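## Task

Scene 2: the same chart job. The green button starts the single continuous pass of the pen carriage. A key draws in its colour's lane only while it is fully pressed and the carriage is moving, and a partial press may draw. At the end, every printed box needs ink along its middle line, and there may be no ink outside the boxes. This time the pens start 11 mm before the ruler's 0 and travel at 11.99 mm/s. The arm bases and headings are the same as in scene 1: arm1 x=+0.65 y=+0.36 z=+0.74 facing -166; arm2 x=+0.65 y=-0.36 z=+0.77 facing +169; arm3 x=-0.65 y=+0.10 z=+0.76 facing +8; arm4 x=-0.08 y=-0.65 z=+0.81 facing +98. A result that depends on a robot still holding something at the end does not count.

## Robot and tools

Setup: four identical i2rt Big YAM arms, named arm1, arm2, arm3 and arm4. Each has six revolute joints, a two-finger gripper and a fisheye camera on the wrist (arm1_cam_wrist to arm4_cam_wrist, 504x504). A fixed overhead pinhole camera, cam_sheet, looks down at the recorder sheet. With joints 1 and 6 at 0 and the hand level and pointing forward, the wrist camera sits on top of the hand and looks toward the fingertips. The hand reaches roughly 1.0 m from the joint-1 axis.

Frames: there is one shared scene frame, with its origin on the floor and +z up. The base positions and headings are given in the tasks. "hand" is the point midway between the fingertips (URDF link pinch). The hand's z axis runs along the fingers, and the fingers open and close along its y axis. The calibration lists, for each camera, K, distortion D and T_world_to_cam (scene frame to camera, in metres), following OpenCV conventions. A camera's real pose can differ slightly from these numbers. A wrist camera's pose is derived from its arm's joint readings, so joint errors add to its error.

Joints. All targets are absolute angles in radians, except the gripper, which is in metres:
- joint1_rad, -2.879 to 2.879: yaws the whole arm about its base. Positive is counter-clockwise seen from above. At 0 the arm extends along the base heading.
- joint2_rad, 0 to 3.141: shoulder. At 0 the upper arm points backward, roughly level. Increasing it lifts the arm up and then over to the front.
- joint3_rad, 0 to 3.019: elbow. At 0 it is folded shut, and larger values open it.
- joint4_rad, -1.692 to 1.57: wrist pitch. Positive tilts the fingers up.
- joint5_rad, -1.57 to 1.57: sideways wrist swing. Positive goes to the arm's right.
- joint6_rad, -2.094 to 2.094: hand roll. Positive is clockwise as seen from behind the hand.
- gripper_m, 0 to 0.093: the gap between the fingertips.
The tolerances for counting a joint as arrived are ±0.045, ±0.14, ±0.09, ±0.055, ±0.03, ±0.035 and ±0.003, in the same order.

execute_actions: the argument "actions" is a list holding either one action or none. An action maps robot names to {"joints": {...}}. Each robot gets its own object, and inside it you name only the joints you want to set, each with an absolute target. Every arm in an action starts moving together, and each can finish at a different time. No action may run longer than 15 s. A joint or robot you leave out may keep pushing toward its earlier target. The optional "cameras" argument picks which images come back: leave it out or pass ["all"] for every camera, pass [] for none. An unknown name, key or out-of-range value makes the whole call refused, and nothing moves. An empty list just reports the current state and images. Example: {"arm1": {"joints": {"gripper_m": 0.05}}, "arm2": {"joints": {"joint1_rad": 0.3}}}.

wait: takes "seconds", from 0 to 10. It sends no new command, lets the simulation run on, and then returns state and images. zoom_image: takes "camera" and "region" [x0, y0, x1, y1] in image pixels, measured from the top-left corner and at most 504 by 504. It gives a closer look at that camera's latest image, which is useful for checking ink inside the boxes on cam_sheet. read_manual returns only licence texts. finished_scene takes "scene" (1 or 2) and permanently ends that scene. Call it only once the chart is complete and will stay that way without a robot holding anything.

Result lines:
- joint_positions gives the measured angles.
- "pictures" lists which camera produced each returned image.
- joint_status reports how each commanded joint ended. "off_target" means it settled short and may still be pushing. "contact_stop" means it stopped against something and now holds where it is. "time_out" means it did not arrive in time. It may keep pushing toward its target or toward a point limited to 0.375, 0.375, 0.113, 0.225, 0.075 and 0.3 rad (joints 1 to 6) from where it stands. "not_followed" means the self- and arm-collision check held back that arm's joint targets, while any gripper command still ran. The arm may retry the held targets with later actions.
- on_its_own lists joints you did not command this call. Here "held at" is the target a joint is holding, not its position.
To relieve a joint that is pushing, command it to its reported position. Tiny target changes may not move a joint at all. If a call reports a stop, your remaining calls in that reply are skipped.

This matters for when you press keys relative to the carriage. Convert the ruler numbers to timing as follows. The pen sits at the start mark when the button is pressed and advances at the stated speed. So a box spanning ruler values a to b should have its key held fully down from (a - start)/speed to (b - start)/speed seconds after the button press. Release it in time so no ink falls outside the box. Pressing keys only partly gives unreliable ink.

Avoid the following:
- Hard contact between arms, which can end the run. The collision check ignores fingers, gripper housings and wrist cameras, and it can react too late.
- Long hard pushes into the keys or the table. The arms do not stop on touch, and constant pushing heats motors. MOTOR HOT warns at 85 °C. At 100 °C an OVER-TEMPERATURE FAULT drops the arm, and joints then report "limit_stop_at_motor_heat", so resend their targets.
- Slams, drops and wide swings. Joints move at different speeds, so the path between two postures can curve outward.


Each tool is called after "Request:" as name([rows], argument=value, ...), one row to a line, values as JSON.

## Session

Request:
execute_actions(actions=[])

Scene clock: 0.00 s.
arm1.joint_positions: joint1_rad=+0.841 joint2_rad=+0.423 joint3_rad=+1.662 joint4_rad=-1.386 joint5_rad=+0.049 joint6_rad=-0.514 gripper_m=+0.094
arm1.joint_status: not commanded
arm1.hand: x=+0.5999 y=+0.2991 z=+1.4162 quat_wxyz=(-0.167, -0.545, -0.530, +0.628) (m; scene frame)
arm2.joint_positions: joint1_rad=+0.913 joint2_rad=+0.575 joint3_rad=+1.697 joint4_rad=-1.325 joint5_rad=+0.052 joint6_rad=+0.459 gripper_m=+0.095
arm2.joint_status: not commanded
arm2.hand: x=+0.5348 y=-0.4490 z=+1.4556 quat_wxyz=(+0.333, +0.770, +0.082, -0.539) (m; scene frame)
arm3.joint_positions: joint1_rad=+0.213 joint2_rad=+0.602 joint3_rad=+1.333 joint4_rad=-1.416 joint5_rad=+0.166 joint6_rad=+0.208 gripper_m=+0.095
arm3.joint_status: not commanded
arm3.hand: x=-0.4348 y=+0.1508 z=+1.2674 quat_wxyz=(-0.433, +0.031, -0.900, -0.046) (m; scene frame)
arm4.joint_positions: joint1_rad=+0.406 joint2_rad=+0.573 joint3_rad=+1.627 joint4_rad=-1.385 joint5_rad=+0.017 joint6_rad=-0.559 gripper_m=+0.094
arm4.joint_status: not commanded
arm4.hand: x=-0.1536 y=-0.5040 z=+1.4503 quat_wxyz=(-0.414, +0.790, -0.198, -0.406) (m; scene frame)
pictures: arm1_cam_wrist, arm2_cam_wrist, arm3_cam_wrist, arm4_cam_wrist, cam_sheet
camera_calibration (this result's frames):
arm1_cam_wrist: T_world_to_cam=[[-0.785877, 0.375551, 0.491283, -0.333681], [0.000440101, 0.794804, -0.606866, 0.629924], [-0.618383, -0.476706, -0.624783, 1.52391], [0, 0, 0, 1]] pos_world=[0.67985, 0.351104, 1.49832]
arm2_cam_wrist: T_world_to_cam=[[-0.474694, 0.757471, -0.448223, 1.24463], [0.793814, 0.148491, -0.589754, 0.503944], [-0.380164, -0.635758, -0.671779, 1.01722], [0, 0, 0, 1]] pos_world=[0.577488, -0.370894, 1.53842]
arm3_cam_wrist: T_world_to_cam=[[0.093887, -0.993736, -0.0606191, 0.265681], [-0.961735, -0.074785, -0.263578, -0.0676171], [0.257394, 0.0830461, -0.962731, 1.44506], [0, 0, 0, 1]] pos_world=[-0.461923, 0.138954, 1.38949]
arm4_cam_wrist: T_world_to_cam=[[0.649801, 0.577377, 0.494363, -0.328526], [0.75948, -0.466826, -0.45306, 0.541797], [-0.0308051, 0.669857, -0.741851, 1.53467], [0, 0, 0, 1]] pos_world=[-0.150732, -0.585402, 1.54637]
Images, in order (width x height): arm1_cam_wrist 504x504, arm2_cam_wrist 504x504, arm3_cam_wrist 504x504, arm4_cam_wrist 504x504, cam_sheet 504x504.

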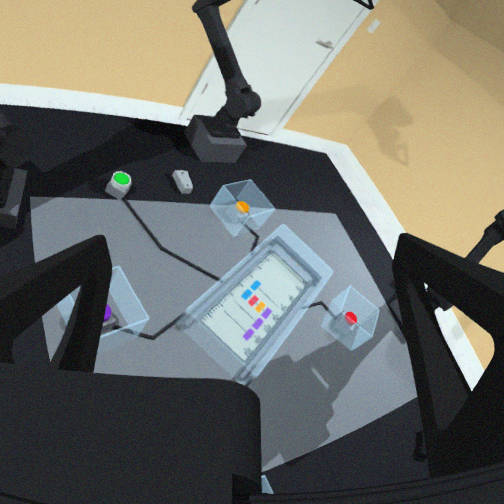

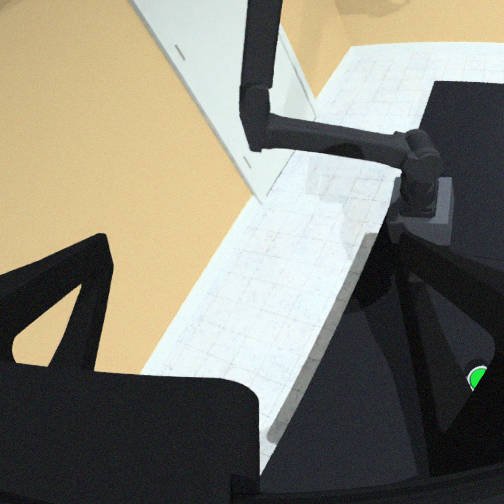

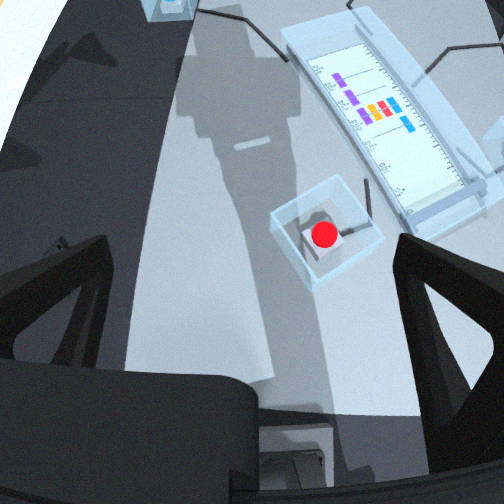

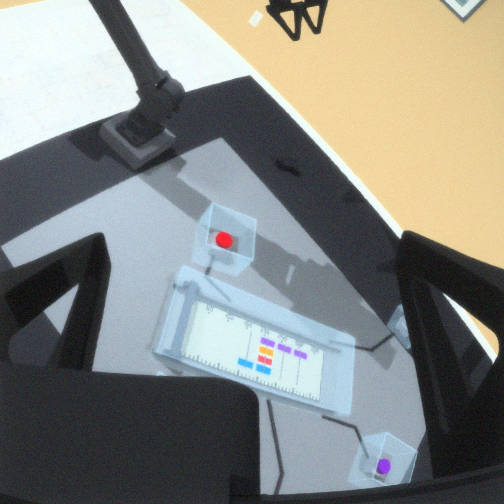

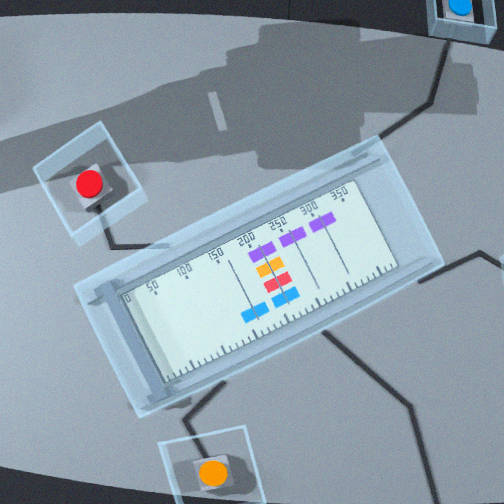

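Request:
zoom_image(camera="cam_sheet", region=[90, 150, 430, 410])

Request:
zoom_image(camera="cam_sheet", region=[200, 180, 380, 350])

Region (90, 150, 430, 410) of cam_sheet's 504x504 image, scaled by 1.482, with more detail than that image has; it fills the top 385 rows of this view, and the rest is white.

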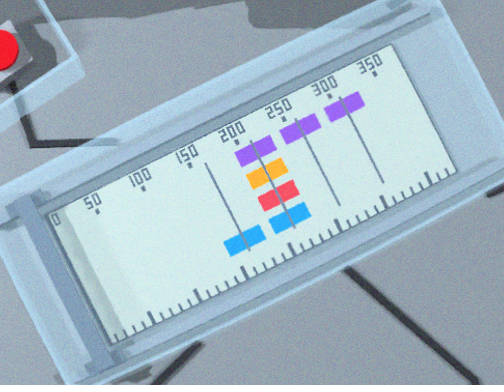

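Region (200, 180, 380, 350) of cam_sheet's 504x504 image, scaled by 2.800, with more detail than that image has.

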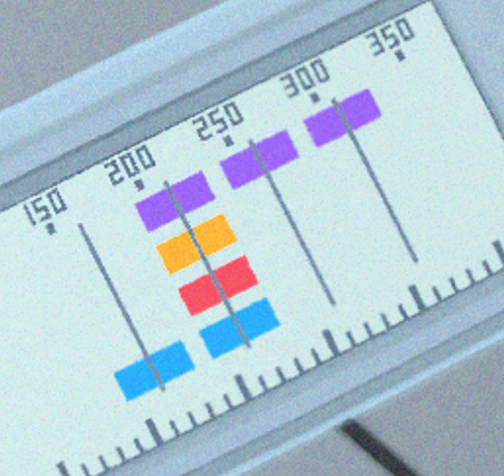

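Request:
execute_actions([
  {"arm1":{"joints":{"joint1_rad":-0.434,"joint2_rad":1.357,"joint3_rad":1.08,"joint4_rad":-1.28,"joint5_rad":0,"joint6_rad":0,"gripper_m":0}},"arm2":{"joints":{"joint1_rad":0.412,"joint2_rad":1.302,"joint3_rad":0.95,"joint4_rad":-1.2,"joint5_rad":0,"joint6_rad":0,"gripper_m":0}},"arm3":{"joints":{"joint1_rad":-0.192,"joint2_rad":1.39,"joint3_rad":1.06,"joint4_rad":-1.224,"joint5_rad":0,"joint6_rad":0,"gripper_m":0}},"arm4":{"joints":{"joint1_rad":-0.202,"joint2_rad":1.297,"joint3_rad":0.83,"joint4_rad":-1.086,"joint5_rad":0,"joint6_rad":0,"gripper_m":0}}},
], cameras=["arm1_cam_wrist","arm2_cam_wrist","arm3_cam_wrist","arm4_cam_wrist"])

Scene clock: 20.80 s.
arm1.joint_positions: joint1_rad=-0.433 joint2_rad=+1.332 joint3_rad=+1.068 joint4_rad=-1.273 joint5_rad=-0.001 joint6_rad=-0.010 gripper_m=+0.001
arm1.joint_status: all done
arm1.hand: x=+0.2797 y=+0.4327 z=+0.9086 quat_wxyz=(+0.003, -0.996, +0.092, +0.011) (m; scene frame)
arm2.joint_positions: joint1_rad=+0.408 joint2_rad=+1.302 joint3_rad=+0.934 joint4_rad=-1.199 joint5_rad=+0.001 joint6_rad=+0.013 gripper_m=+0.001
arm2.joint_status: all done
arm2.hand: x=+0.3137 y=-0.4308 z=+0.8987 quat_wxyz=(-0.001, +0.995, +0.098, -0.004) (m; scene frame)
arm3.joint_positions: joint1_rad=-0.189 joint2_rad=+1.383 joint3_rad=+1.051 joint4_rad=-1.231 joint5_rad=+0.005 joint6_rad=+0.011 gripper_m=+0.001
arm3.joint_status: all done
arm3.hand: x=-0.2702 y=+0.0812 z=+0.9112 quat_wxyz=(-0.006, -0.029, -1.000, +0.004) (m; scene frame)
arm4.joint_positions: joint1_rad=-0.207 joint2_rad=+1.306 joint3_rad=+0.820 joint4_rad=-1.087 joint5_rad=+0.000 joint6_rad=-0.012 gripper_m=+0.001
arm4.joint_status: all done
arm4.hand: x=-0.0558 y=-0.3244 z=+0.8922 quat_wxyz=(+0.008, +0.686, -0.727, +0.000) (m; scene frame)
pictures: arm1_cam_wrist, arm2_cam_wrist, arm3_cam_wrist, arm4_cam_wrist
camera_calibration (this result's frames):
arm1_cam_wrist: T_world_to_cam=[[0.174476, 0.984661, -0.000360483, -0.471637], [0.814574, -0.144132, 0.561867, -0.667495], [0.553197, -0.0983259, -0.827227, 0.765], [0, 0, 0, 1]] pos_world=[0.202818, 0.443414, 1.0077]
arm2_cam_wrist: T_world_to_cam=[[-0.167505, 0.985871, 0.000840595, 0.474697], [0.802382, 0.135834, 0.581147, -0.712149], [0.572822, 0.0980195, -0.813798, 0.715432], [0, 0, 0, 1]] pos_world=[0.241115, -0.441383, 0.995681]
arm3_cam_wrist: T_world_to_cam=[[-0.0624689, -0.998037, 0.00436282, 0.0583433], [-0.811787, 0.0533531, 0.581512, -0.748292], [-0.580603, 0.0327847, -0.813526, 0.707234], [0, 0, 0, 1]] pos_world=[-0.193187, 0.0749661, 1.01024]
arm4_cam_wrist: T_world_to_cam=[[0.998278, -0.0580321, -0.00857829, 0.0421332], [-0.041028, -0.795196, 0.604963, -0.796671], [-0.0419287, -0.603569, -0.796207, 0.638065], [0, 0, 0, 1]] pos_world=[-0.0479932, -0.245948, 0.990349]
Images, in order (width x height): arm1_cam_wrist 504x504, arm2_cam_wrist 504x504, arm3_cam_wrist 504x504, arm4_cam_wrist 504x504.

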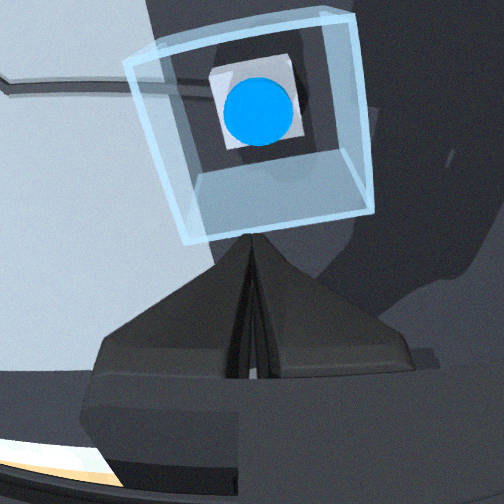

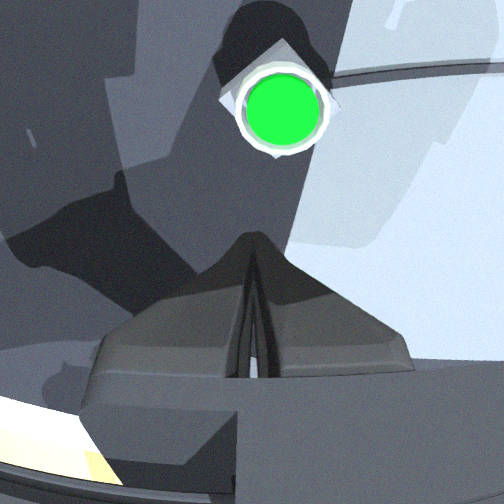

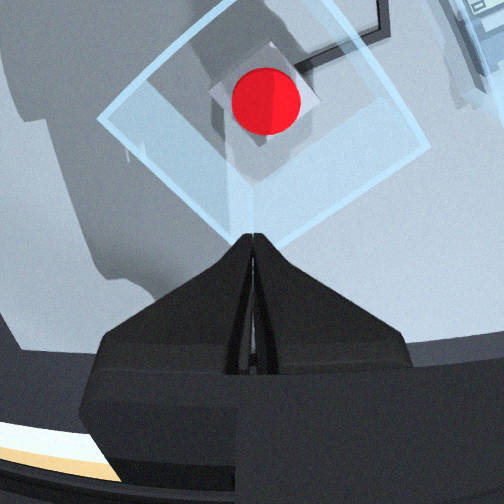

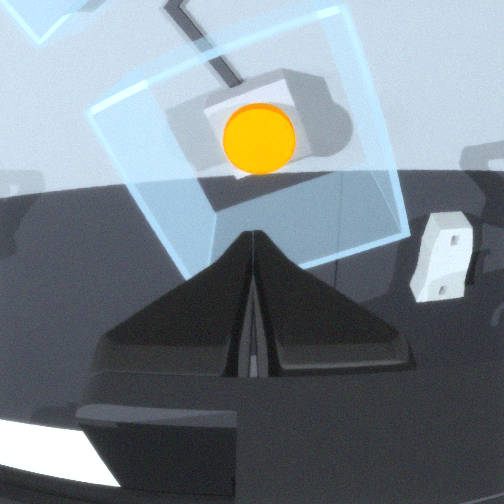

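Request:
execute_actions([
  {"arm1":{"joints":{"joint2_rad":1.508,"joint3_rad":0.95,"joint4_rad":-1.0,"joint6_rad":-0.2}},"arm2":{"joints":{"joint1_rad":-0.826,"joint2_rad":1.402,"joint3_rad":1.04,"joint4_rad":-1.196}},"arm3":{"joints":{"joint1_rad":-0.225,"joint2_rad":1.549,"joint3_rad":0.935,"joint4_rad":-0.945,"joint6_rad":-0.66}},"arm4":{"joints":{"joint1_rad":-0.235,"joint2_rad":1.465,"joint3_rad":0.666,"joint4_rad":-0.76,"joint6_rad":-0.47}}},
], cameras=["arm1_cam_wrist","arm2_cam_wrist","arm3_cam_wrist","arm4_cam_wrist"])

Scene clock: 36.83 s.
arm1.joint_positions: joint1_rad=-0.433 joint2_rad=+1.516 joint3_rad=+0.946 joint4_rad=-1.011 joint5_rad=-0.001 joint6_rad=-0.190 gripper_m=+0.001
arm1.joint_status: all done
arm1.hand: x=+0.2687 y=+0.4354 z=+0.7997 quat_wxyz=(+0.000, -1.000, +0.003, -0.011) (m; scene frame)
arm2.joint_positions: joint1_rad=-0.827 joint2_rad=+1.406 joint3_rad=+1.002 joint4_rad=-1.198 joint5_rad=+0.001 joint6_rad=+0.012 gripper_m=+0.001
arm2.joint_status: all done
arm2.hand: x=+0.4591 y=-0.0428 z=+0.8871 quat_wxyz=(+0.008, +0.868, -0.496, +0.012) (m; scene frame)
arm3.joint_positions: joint1_rad=-0.216 joint2_rad=+1.556 joint3_rad=+0.924 joint4_rad=-0.955 joint5_rad=+0.004 joint6_rad=-0.648 gripper_m=+0.001
arm3.joint_status: all done
arm3.hand: x=-0.2630 y=+0.0699 z=+0.8052 quat_wxyz=(+0.007, +0.283, -0.959, +0.001) (m; scene frame)
arm4.joint_positions: joint1_rad=-0.227 joint2_rad=+1.478 joint3_rad=+0.646 joint4_rad=-0.769 joint5_rad=+0.000 joint6_rad=-0.459 gripper_m=+0.001
arm4.joint_status: all done
arm4.hand: x=-0.0525 y=-0.3473 z=+0.7884 quat_wxyz=(+0.020, +0.825, -0.565, +0.005) (m; scene frame)
pictures: arm1_cam_wrist, arm2_cam_wrist, arm3_cam_wrist, arm4_cam_wrist
camera_calibration (this result's frames):
arm1_cam_wrist: T_world_to_cam=[[-0.003618, 0.99998, -0.00516011, -0.427426], [0.801636, 0.00598507, 0.597783, -0.68763], [0.597802, -0.00197375, -0.801642, 0.60685], [0, 0, 0, 1]] pos_world=[0.186906, 0.432731, 0.895324]
arm2_cam_wrist: T_world_to_cam=[[0.874956, 0.484201, -0.000910509, -0.381956], [0.384072, -0.692874, 0.610258, -0.744033], [0.294857, -0.534299, -0.792202, 0.666066], [0, 0, 0, 1]] pos_world=[0.423563, 0.0253011, 0.981364]
arm3_cam_wrist: T_world_to_cam=[[0.538643, -0.842523, -0.00432866, 0.202174], [-0.671511, -0.432402, 0.601749, -0.625704], [-0.508859, -0.321221, -0.798674, 0.65721], [0, 0, 0, 1]] pos_world=[-0.19464, 0.11089, 0.902288]
arm4_cam_wrist: T_world_to_cam=[[0.932391, 0.360576, -0.0251399, 0.191576], [0.297292, -0.725471, 0.620733, -0.722445], [0.205583, -0.586239, -0.783619, 0.550853], [0, 0, 0, 1]] pos_world=[-0.0770928, -0.270259, 0.88492]
Images, in order (width x height): arm1_cam_wrist 504x504, arm2_cam_wrist 504x504, arm3_cam_wrist 504x504, arm4_cam_wrist 504x504.

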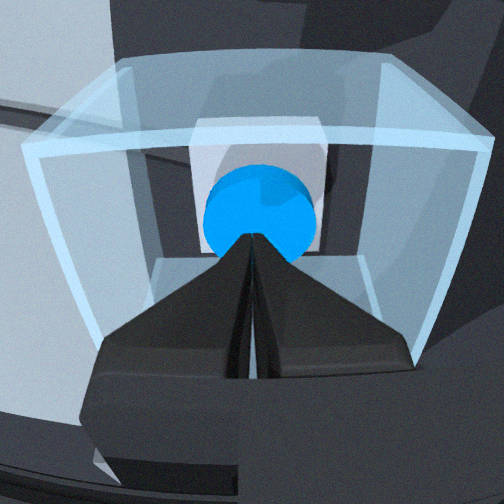

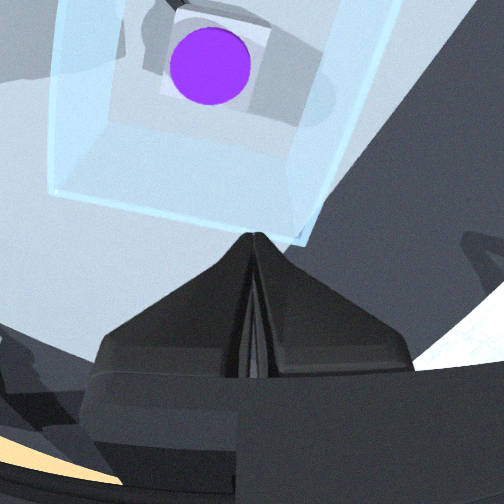

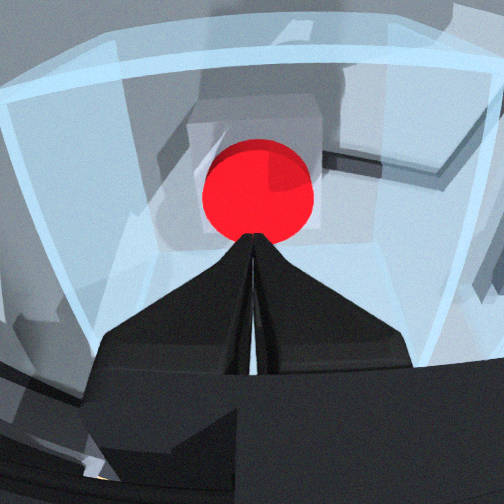

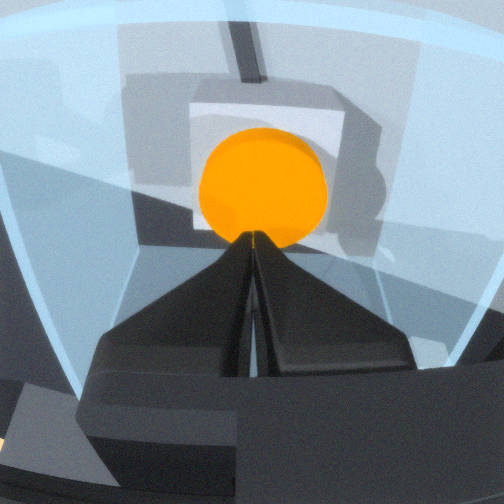

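Request:
execute_actions([
  {"arm2":{"joints":{"joint1_rad":-0.782,"joint2_rad":1.477,"joint3_rad":1.065,"joint4_rad":-1.138,"joint6_rad":0.3}},"arm3":{"joints":{"joint4_rad":-0.905}},"arm4":{"joints":{"joint4_rad":-0.705}}},
], cameras=[])

Request:
execute_actions([
  {"arm2":{"joints":{"joint2_rad":1.58,"joint3_rad":0.95,"joint4_rad":-0.91}},"arm1":{"joints":{"joint2_rad":1.66}},"arm3":{"joints":{"joint2_rad":1.70}},"arm4":{"joints":{"joint2_rad":1.61}}},
], cameras=["arm1_cam_wrist","arm2_cam_wrist","arm3_cam_wrist","arm4_cam_wrist"])

Scene clock: 45.70 s.
arm1.joint_positions: joint1_rad=-0.433 joint2_rad=+1.516 joint3_rad=+0.946 joint4_rad=-1.011 joint5_rad=-0.001 joint6_rad=-0.190 gripper_m=+0.001
arm1.joint_status: not commanded
arm1.hand: x=+0.2687 y=+0.4354 z=+0.7997 quat_wxyz=(+0.000, -1.000, +0.003, -0.011) (m; scene frame)
arm2.joint_positions: joint1_rad=-0.785 joint2_rad=+1.476 joint3_rad=+1.026 joint4_rad=-1.146 joint5_rad=+0.001 joint6_rad=+0.286 gripper_m=+0.001
arm2.joint_status: all done
arm2.hand: x=+0.4339 y=-0.0337 z=+0.8698 quat_wxyz=(+0.005, +0.805, -0.593, +0.011) (m; scene frame)
arm3.joint_positions: joint1_rad=-0.216 joint2_rad=+1.556 joint3_rad=+0.924 joint4_rad=-0.915 joint5_rad=+0.004 joint6_rad=-0.649 gripper_m=+0.001
arm3.joint_status: all done
arm3.hand: x=-0.2532 y=+0.0691 z=+0.8053 quat_wxyz=(-0.012, +0.283, -0.959, +0.008) (m; scene frame)
arm4.joint_positions: joint1_rad=-0.227 joint2_rad=+1.478 joint3_rad=+0.646 joint4_rad=-0.715 joint5_rad=+0.000 joint6_rad=-0.459 gripper_m=+0.001
arm4.joint_status: all done
arm4.hand: x=-0.0513 y=-0.3341 z=+0.7882 quat_wxyz=(-0.003, +0.825, -0.565, -0.008) (m; scene frame)
pictures: none
No camera images: the call's "cameras" was empty. Leave "cameras" out to get every camera's image.

Scene clock: 46.70 s.
arm1.joint_positions: joint1_rad=-0.433 joint2_rad=+1.591 joint3_rad=+0.960 joint4_rad=-1.013 joint5_rad=-0.002 joint6_rad=-0.190 gripper_m=+0.001
arm1.joint_status: all done
arm1.hand: x=+0.2691 y=+0.4354 z=+0.7768 quat_wxyz=(-0.006, -0.999, +0.003, -0.042) (m; scene frame)
arm2.joint_positions: joint1_rad=-0.785 joint2_rad=+1.589 joint3_rad=+0.938 joint4_rad=-0.919 joint5_rad=+0.001 joint6_rad=+0.287 gripper_m=+0.001
arm2.joint_status: all done
arm2.hand: x=+0.4287 y=-0.0262 z=+0.7981 quat_wxyz=(+0.000, +0.805, -0.593, -0.001) (m; scene frame)
arm3.joint_positions: joint1_rad=-0.216 joint2_rad=+1.646 joint3_rad=+0.941 joint4_rad=-0.915 joint5_rad=+0.004 joint6_rad=-0.649 gripper_m=+0.001
arm3.joint_status: all done
arm3.hand: x=-0.2541 y=+0.0692 z=+0.7764 quat_wxyz=(+0.022, +0.283, -0.959, -0.005) (m; scene frame)
arm4.joint_positions: joint1_rad=-0.227 joint2_rad=+1.541 joint3_rad=+0.665 joint4_rad=-0.724 joint5_rad=+0.000 joint6_rad=-0.459 gripper_m=+0.001
arm4.joint_status: all done
arm4.hand: x=-0.0516 y=-0.3359 z=+0.7746 quat_wxyz=(+0.020, +0.825, -0.565, +0.005) (m; scene frame)
pictures: arm1_cam_wrist, arm2_cam_wrist, arm3_cam_wrist, arm4_cam_wrist
camera_calibration (this result's frames):
arm1_cam_wrist: T_world_to_cam=[[-0.00294476, 0.999834, -0.0179846, -0.417683], [0.763275, 0.0138667, 0.645925, -0.704703], [0.646067, -0.0118251, -0.763189, 0.549701], [0, 0, 0, 1]] pos_world=[0.181508, 0.433886, 0.867199]
arm2_cam_wrist: T_world_to_cam=[[0.962939, 0.269707, -0.00253491, -0.405555], [0.220021, -0.780038, 0.585774, -0.578946], [0.15601, -0.564622, -0.810471, 0.686708], [0, 0, 0, 1]] pos_world=[0.410771, 0.045512, 0.89466]
arm3_cam_wrist: T_world_to_cam=[[0.538764, -0.842112, -0.0241156, 0.21211], [-0.651443, -0.434587, 0.621897, -0.613101], [-0.534187, -0.319346, -0.782727, 0.619517], [0, 0, 0, 1]] pos_world=[-0.182739, 0.110015, 0.871314]
arm4_cam_wrist: T_world_to_cam=[[0.932262, 0.360954, -0.024476, 0.185884], [0.297482, -0.726308, 0.619662, -0.705274], [0.205893, -0.584969, -0.784487, 0.547669], [0, 0, 0, 1]] pos_world=[-0.0762477, -0.258973, 0.87122]
Images, in order (width x height): arm1_cam_wrist 504x504, arm2_cam_wrist 504x504, arm3_cam_wrist 504x504, arm4_cam_wrist 504x504.

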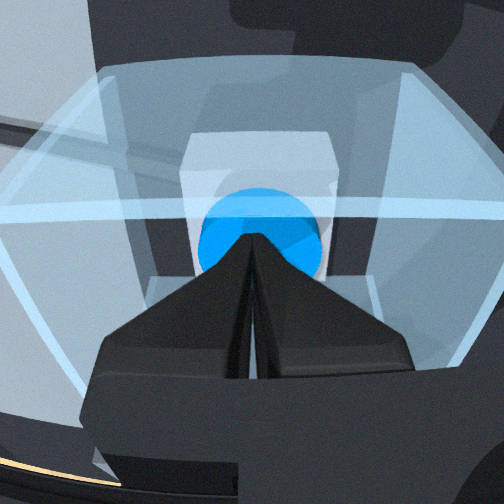

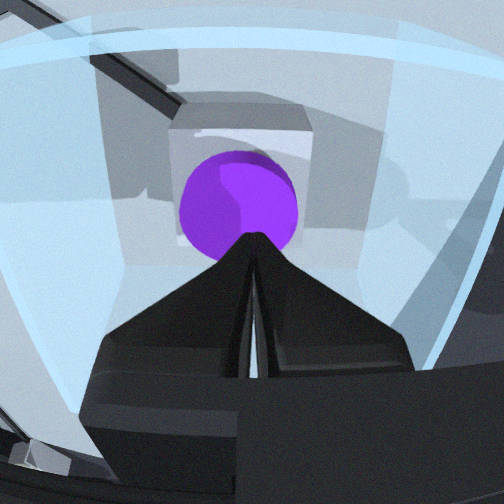

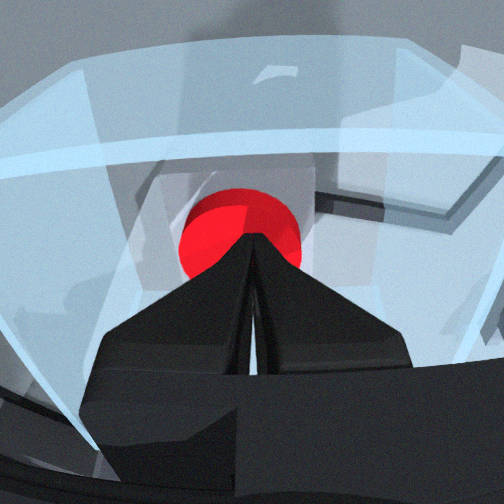

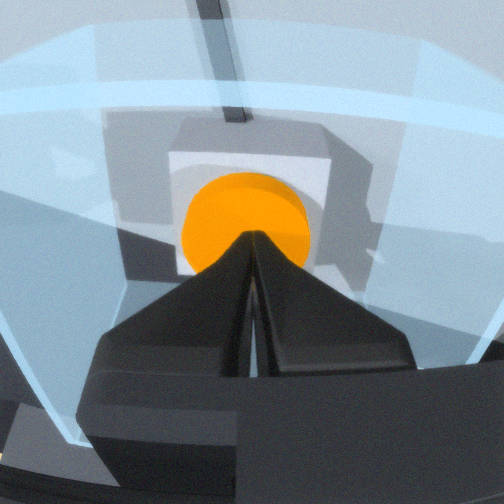

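Request:
execute_actions([
  {"arm2":{"joints":{"joint2_rad":1.72}},"arm1":{"joints":{"joint2_rad":1.50}},"arm3":{"joints":{"joint2_rad":1.54}},"arm4":{"joints":{"joint2_rad":1.47}}},
], cameras=["arm2_cam_wrist"])

Request:
execute_actions([
  {"arm2":{"joints":{"joint2_rad":1.57}}},
], cameras=["arm2_cam_wrist"])

Scene clock: 52.13 s.
arm1.joint_positions: joint1_rad=-0.433 joint2_rad=+1.504 joint3_rad=+0.959 joint4_rad=-1.011 joint5_rad=-0.002 joint6_rad=-0.190 gripper_m=+0.001
arm1.joint_status: all done
arm1.hand: x=+0.2622 y=+0.4366 z=+0.8081 quat_wxyz=(+0.002, -1.000, +0.003, +0.001) (m; scene frame)
arm2.joint_positions: joint1_rad=-0.785 joint2_rad=+1.652 joint3_rad=+0.956 joint4_rad=-0.922 joint5_rad=+0.002 joint6_rad=+0.287 gripper_m=+0.001
arm2.joint_status: all done
arm2.hand: x=+0.4279 y=-0.0249 z=+0.7799 quat_wxyz=(+0.008, +0.805, -0.593, +0.021) (m; scene frame)
arm3.joint_positions: joint1_rad=-0.216 joint2_rad=+1.530 joint3_rad=+0.936 joint4_rad=-0.913 joint5_rad=+0.004 joint6_rad=-0.649 gripper_m=+0.001
arm3.joint_status: all done
arm3.hand: x=-0.2451 y=+0.0686 z=+0.8191 quat_wxyz=(-0.031, +0.283, -0.958, +0.015) (m; scene frame)
arm4.joint_positions: joint1_rad=-0.227 joint2_rad=+1.476 joint3_rad=+0.663 joint4_rad=-0.714 joint5_rad=+0.000 joint6_rad=-0.459 gripper_m=+0.001
arm4.joint_status: all done
arm4.hand: x=-0.0504 y=-0.3247 z=+0.7935 quat_wxyz=(-0.012, +0.825, -0.565, -0.013) (m; scene frame)
pictures: arm2_cam_wrist
camera_calibration (this result's frames):
arm2_cam_wrist: T_world_to_cam=[[0.962875, 0.269665, 0.0123438, -0.41673], [0.203944, -0.756645, 0.621205, -0.587271], [0.176857, -0.595625, -0.783551, 0.642067], [0, 0, 0, 1]] pos_world=[0.407475, 0.0504535, 0.873052]
Images, in order (width x height): arm2_cam_wrist 504x504.

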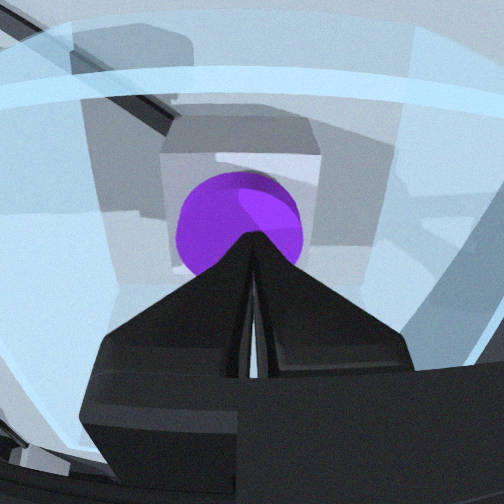

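Scene clock: 53.00 s.
arm1.joint_positions: joint1_rad=-0.433 joint2_rad=+1.504 joint3_rad=+0.959 joint4_rad=-1.011 joint5_rad=-0.002 joint6_rad=-0.190 gripper_m=+0.001
arm1.joint_status: not commanded
arm1.hand: x=+0.2622 y=+0.4366 z=+0.8081 quat_wxyz=(+0.002, -1.000, +0.003, +0.001) (m; scene frame)
arm2.joint_positions: joint1_rad=-0.785 joint2_rad=+1.565 joint3_rad=+0.949 joint4_rad=-0.918 joint5_rad=+0.002 joint6_rad=+0.287 gripper_m=+0.001
arm2.joint_status: all done
arm2.hand: x=+0.4245 y=-0.0197 z=+0.8107 quat_wxyz=(-0.006, +0.805, -0.593, -0.018) (m; scene frame)
arm3.joint_positions: joint1_rad=-0.216 joint2_rad=+1.530 joint3_rad=+0.936 joint4_rad=-0.913 joint5_rad=+0.004 joint6_rad=-0.649 gripper_m=+0.001
arm3.joint_status: not commanded
arm3.hand: x=-0.2451 y=+0.0686 z=+0.8191 quat_wxyz=(-0.031, +0.283, -0.958, +0.015) (m; scene frame)
arm4.joint_positions: joint1_rad=-0.227 joint2_rad=+1.476 joint3_rad=+0.663 joint4_rad=-0.714 joint5_rad=+0.000 joint6_rad=-0.459 gripper_m=+0.001
arm4.joint_status: not commanded
arm4.hand: x=-0.0504 y=-0.3247 z=+0.7935 quat_wxyz=(-0.012, +0.825, -0.565, -0.013) (m; scene frame)
pictures: arm2_cam_wrist
camera_calibration (this result's frames):
arm2_cam_wrist: T_world_to_cam=[[0.962917, 0.269473, -0.0132691, -0.394503], [0.230819, -0.797334, 0.557657, -0.562442], [0.139694, -0.54004, -0.829965, 0.724516], [0, 0, 0, 1]] pos_world=[0.408486, 0.0491214, 0.909738]
Images, in order (width x height): arm2_cam_wrist 504x504.

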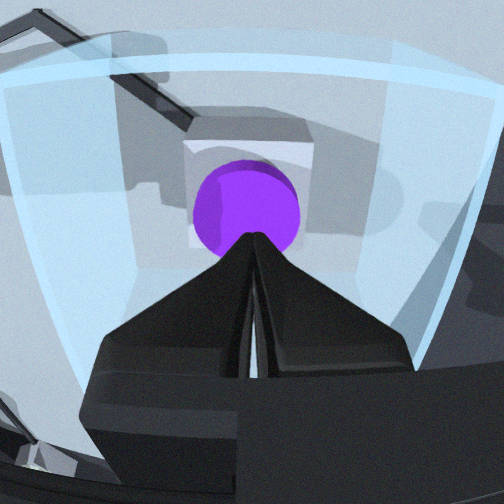

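Request:
execute_actions([
  {"arm2":{"joints":{"joint2_rad":1.477,"joint3_rad":1.065,"joint4_rad":-1.138}}},
], cameras=[])

Request:
execute_actions([
  {"arm2":{"joints":{"joint1_rad":0.345,"joint2_rad":1.359,"joint3_rad":0.91,"joint4_rad":-1.11}}},
], cameras=[])

Request:
execute_actions([
  {"arm2":{"joints":{"joint2_rad":1.465,"joint3_rad":0.805,"joint4_rad":-0.875}}},
], cameras=["arm2_cam_wrist","cam_sheet"])

Scene clock: 60.30 s.
arm1.joint_positions: joint1_rad=-0.433 joint2_rad=+1.504 joint3_rad=+0.959 joint4_rad=-1.011 joint5_rad=-0.002 joint6_rad=-0.190 gripper_m=+0.001
arm1.joint_status: not commanded
arm1.hand: x=+0.2622 y=+0.4366 z=+0.8081 quat_wxyz=(+0.002, -1.000, +0.003, +0.001) (m; scene frame)
arm2.joint_positions: joint1_rad=-0.785 joint2_rad=+1.465 joint3_rad=+1.038 joint4_rad=-1.131 joint5_rad=+0.002 joint6_rad=+0.287 gripper_m=+0.001
arm2.joint_status: all done
arm2.hand: x=+0.4292 y=-0.0263 z=+0.8777 quat_wxyz=(-0.002, +0.805, -0.593, -0.007) (m; scene frame)
arm3.joint_positions: joint1_rad=-0.216 joint2_rad=+1.530 joint3_rad=+0.936 joint4_rad=-0.913 joint5_rad=+0.004 joint6_rad=-0.649 gripper_m=+0.001
arm3.joint_status: not commanded
arm3.hand: x=-0.2451 y=+0.0686 z=+0.8191 quat_wxyz=(-0.031, +0.283, -0.958, +0.015) (m; scene frame)
arm4.joint_positions: joint1_rad=-0.227 joint2_rad=+1.476 joint3_rad=+0.663 joint4_rad=-0.714 joint5_rad=+0.000 joint6_rad=-0.459 gripper_m=+0.001
arm4.joint_status: not commanded
arm4.hand: x=-0.0504 y=-0.3247 z=+0.7935 quat_wxyz=(-0.012, +0.825, -0.565, -0.013) (m; scene frame)
pictures: none
No camera images: the call's "cameras" was empty. Leave "cameras" out to get every camera's image.

Scene clock: 61.87 s.
arm1.joint_positions: joint1_rad=-0.433 joint2_rad=+1.504 joint3_rad=+0.959 joint4_rad=-1.011 joint5_rad=-0.002 joint6_rad=-0.190 gripper_m=+0.001
arm1.joint_status: not commanded
arm1.hand: x=+0.2622 y=+0.4366 z=+0.8081 quat_wxyz=(+0.002, -1.000, +0.003, +0.001) (m; scene frame)
arm2.joint_positions: joint1_rad=+0.345 joint2_rad=+1.356 joint3_rad=+0.911 joint4_rad=-1.113 joint5_rad=+0.001 joint6_rad=+0.288 gripper_m=+0.001
arm2.joint_status: all done
arm2.hand: x=+0.2987 y=-0.4110 z=+0.8729 quat_wxyz=(+0.001, +0.997, -0.071, -0.008) (m; scene frame)
arm3.joint_positions: joint1_rad=-0.216 joint2_rad=+1.530 joint3_rad=+0.936 joint4_rad=-0.913 joint5_rad=+0.004 joint6_rad=-0.649 gripper_m=+0.001
arm3.joint_status: not commanded
arm3.hand: x=-0.2451 y=+0.0686 z=+0.8191 quat_wxyz=(-0.031, +0.283, -0.958, +0.015) (m; scene frame)
arm4.joint_positions: joint1_rad=-0.227 joint2_rad=+1.476 joint3_rad=+0.663 joint4_rad=-0.714 joint5_rad=+0.000 joint6_rad=-0.459 gripper_m=+0.001
arm4.joint_status: not commanded
arm4.hand: x=-0.0504 y=-0.3247 z=+0.7935 quat_wxyz=(-0.012, +0.825, -0.565, -0.013) (m; scene frame)
pictures: none
No camera images: the call's "cameras" was empty. Leave "cameras" out to get every camera's image.

Scene clock: 62.83 s.
arm1.joint_positions: joint1_rad=-0.433 joint2_rad=+1.504 joint3_rad=+0.959 joint4_rad=-1.011 joint5_rad=-0.002 joint6_rad=-0.190 gripper_m=+0.001
arm1.joint_status: not commanded
arm1.hand: x=+0.2622 y=+0.4366 z=+0.8081 quat_wxyz=(+0.002, -1.000, +0.003, +0.001) (m; scene frame)
arm2.joint_positions: joint1_rad=+0.345 joint2_rad=+1.473 joint3_rad=+0.792 joint4_rad=-0.884 joint5_rad=+0.001 joint6_rad=+0.288 gripper_m=+0.001
arm2.joint_status: all done
arm2.hand: x=+0.3029 y=-0.4104 z=+0.7958 quat_wxyz=(+0.000, +0.997, -0.071, -0.005) (m; scene frame)
arm3.joint_positions: joint1_rad=-0.216 joint2_rad=+1.530 joint3_rad=+0.936 joint4_rad=-0.913 joint5_rad=+0.004 joint6_rad=-0.649 gripper_m=+0.001
arm3.joint_status: not commanded
arm3.hand: x=-0.2451 y=+0.0686 z=+0.8191 quat_wxyz=(-0.031, +0.283, -0.958, +0.015) (m; scene frame)
arm4.joint_positions: joint1_rad=-0.227 joint2_rad=+1.476 joint3_rad=+0.663 joint4_rad=-0.714 joint5_rad=+0.000 joint6_rad=-0.459 gripper_m=+0.001
arm4.joint_status: not commanded
arm4.hand: x=-0.0504 y=-0.3247 z=+0.7935 quat_wxyz=(-0.012, +0.825, -0.565, -0.013) (m; scene frame)
pictures: arm2_cam_wrist, cam_sheet
camera_calibration (this result's frames):
arm2_cam_wrist: T_world_to_cam=[[0.168865, 0.985637, -0.00194559, 0.353057], [0.803393, -0.136498, 0.579593, -0.757314], [0.571003, -0.0994359, -0.814904, 0.556284], [0, 0, 0, 1]] pos_world=[0.231162, -0.396044, 0.892939]
Images, in order (width x height): arm2_cam_wrist 504x504, cam_sheet 504x504.

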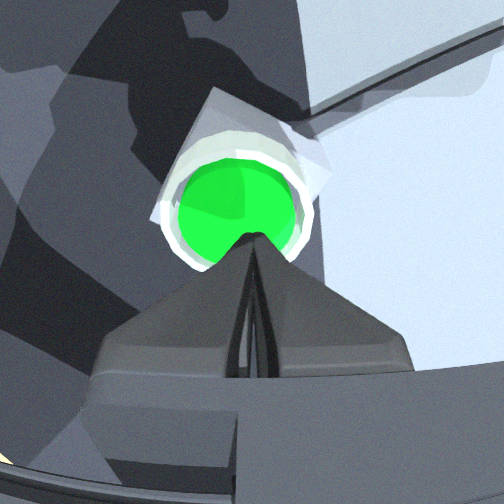

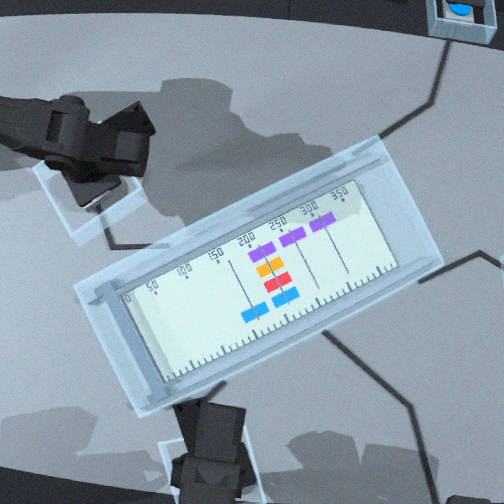

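Request:
execute_actions([
  {"arm2":{"joints":{"joint1_rad":0.375,"joint4_rad":-0.855}}},
], cameras=["arm2_cam_wrist"])

Scene clock: 72.97 s.
arm1.joint_positions: joint1_rad=-0.433 joint2_rad=+1.504 joint3_rad=+0.959 joint4_rad=-1.011 joint5_rad=-0.002 joint6_rad=-0.190 gripper_m=+0.001
arm1.joint_status: not commanded
arm1.hand: x=+0.2622 y=+0.4366 z=+0.8081 quat_wxyz=(+0.002, -1.000, +0.003, +0.001) (m; scene frame)
arm2.joint_positions: joint1_rad=+0.369 joint2_rad=+1.473 joint3_rad=+0.792 joint4_rad=-0.864 joint5_rad=+0.001 joint6_rad=+0.288 gripper_m=+0.001
arm2.joint_status: all done
arm2.hand: x=+0.2994 y=-0.4195 z=+0.7959 quat_wxyz=(+0.002, +0.998, -0.059, -0.014) (m; scene frame)
arm3.joint_positions: joint1_rad=-0.216 joint2_rad=+1.530 joint3_rad=+0.936 joint4_rad=-0.913 joint5_rad=+0.004 joint6_rad=-0.649 gripper_m=+0.001
arm3.joint_status: not commanded
arm3.hand: x=-0.2451 y=+0.0686 z=+0.8191 quat_wxyz=(-0.031, +0.283, -0.958, +0.015) (m; scene frame)
arm4.joint_positions: joint1_rad=-0.227 joint2_rad=+1.476 joint3_rad=+0.663 joint4_rad=-0.714 joint5_rad=+0.000 joint6_rad=-0.459 gripper_m=+0.001
arm4.joint_status: not commanded
arm4.hand: x=-0.0504 y=-0.3247 z=+0.7935 quat_wxyz=(-0.012, +0.825, -0.565, -0.013) (m; scene frame)
pictures: arm2_cam_wrist
camera_calibration (this result's frames):
arm2_cam_wrist: T_world_to_cam=[[0.14503, 0.989395, -0.00803246, 0.376228], [0.817627, -0.115272, 0.564091, -0.738825], [0.557183, -0.0883777, -0.825673, 0.57479], [0, 0, 0, 1]] pos_world=[0.229256, -0.406605, 0.894376]
Images, in order (width x height): arm2_cam_wrist 504x504.

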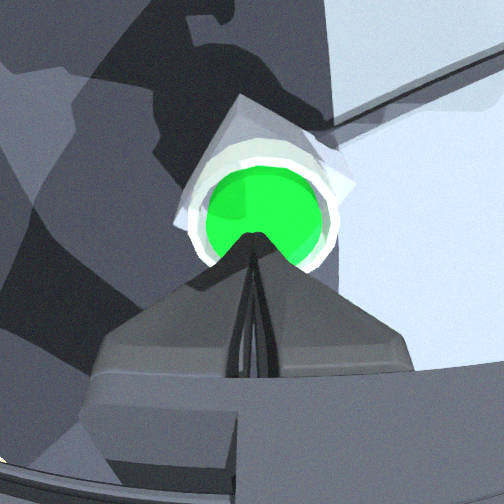

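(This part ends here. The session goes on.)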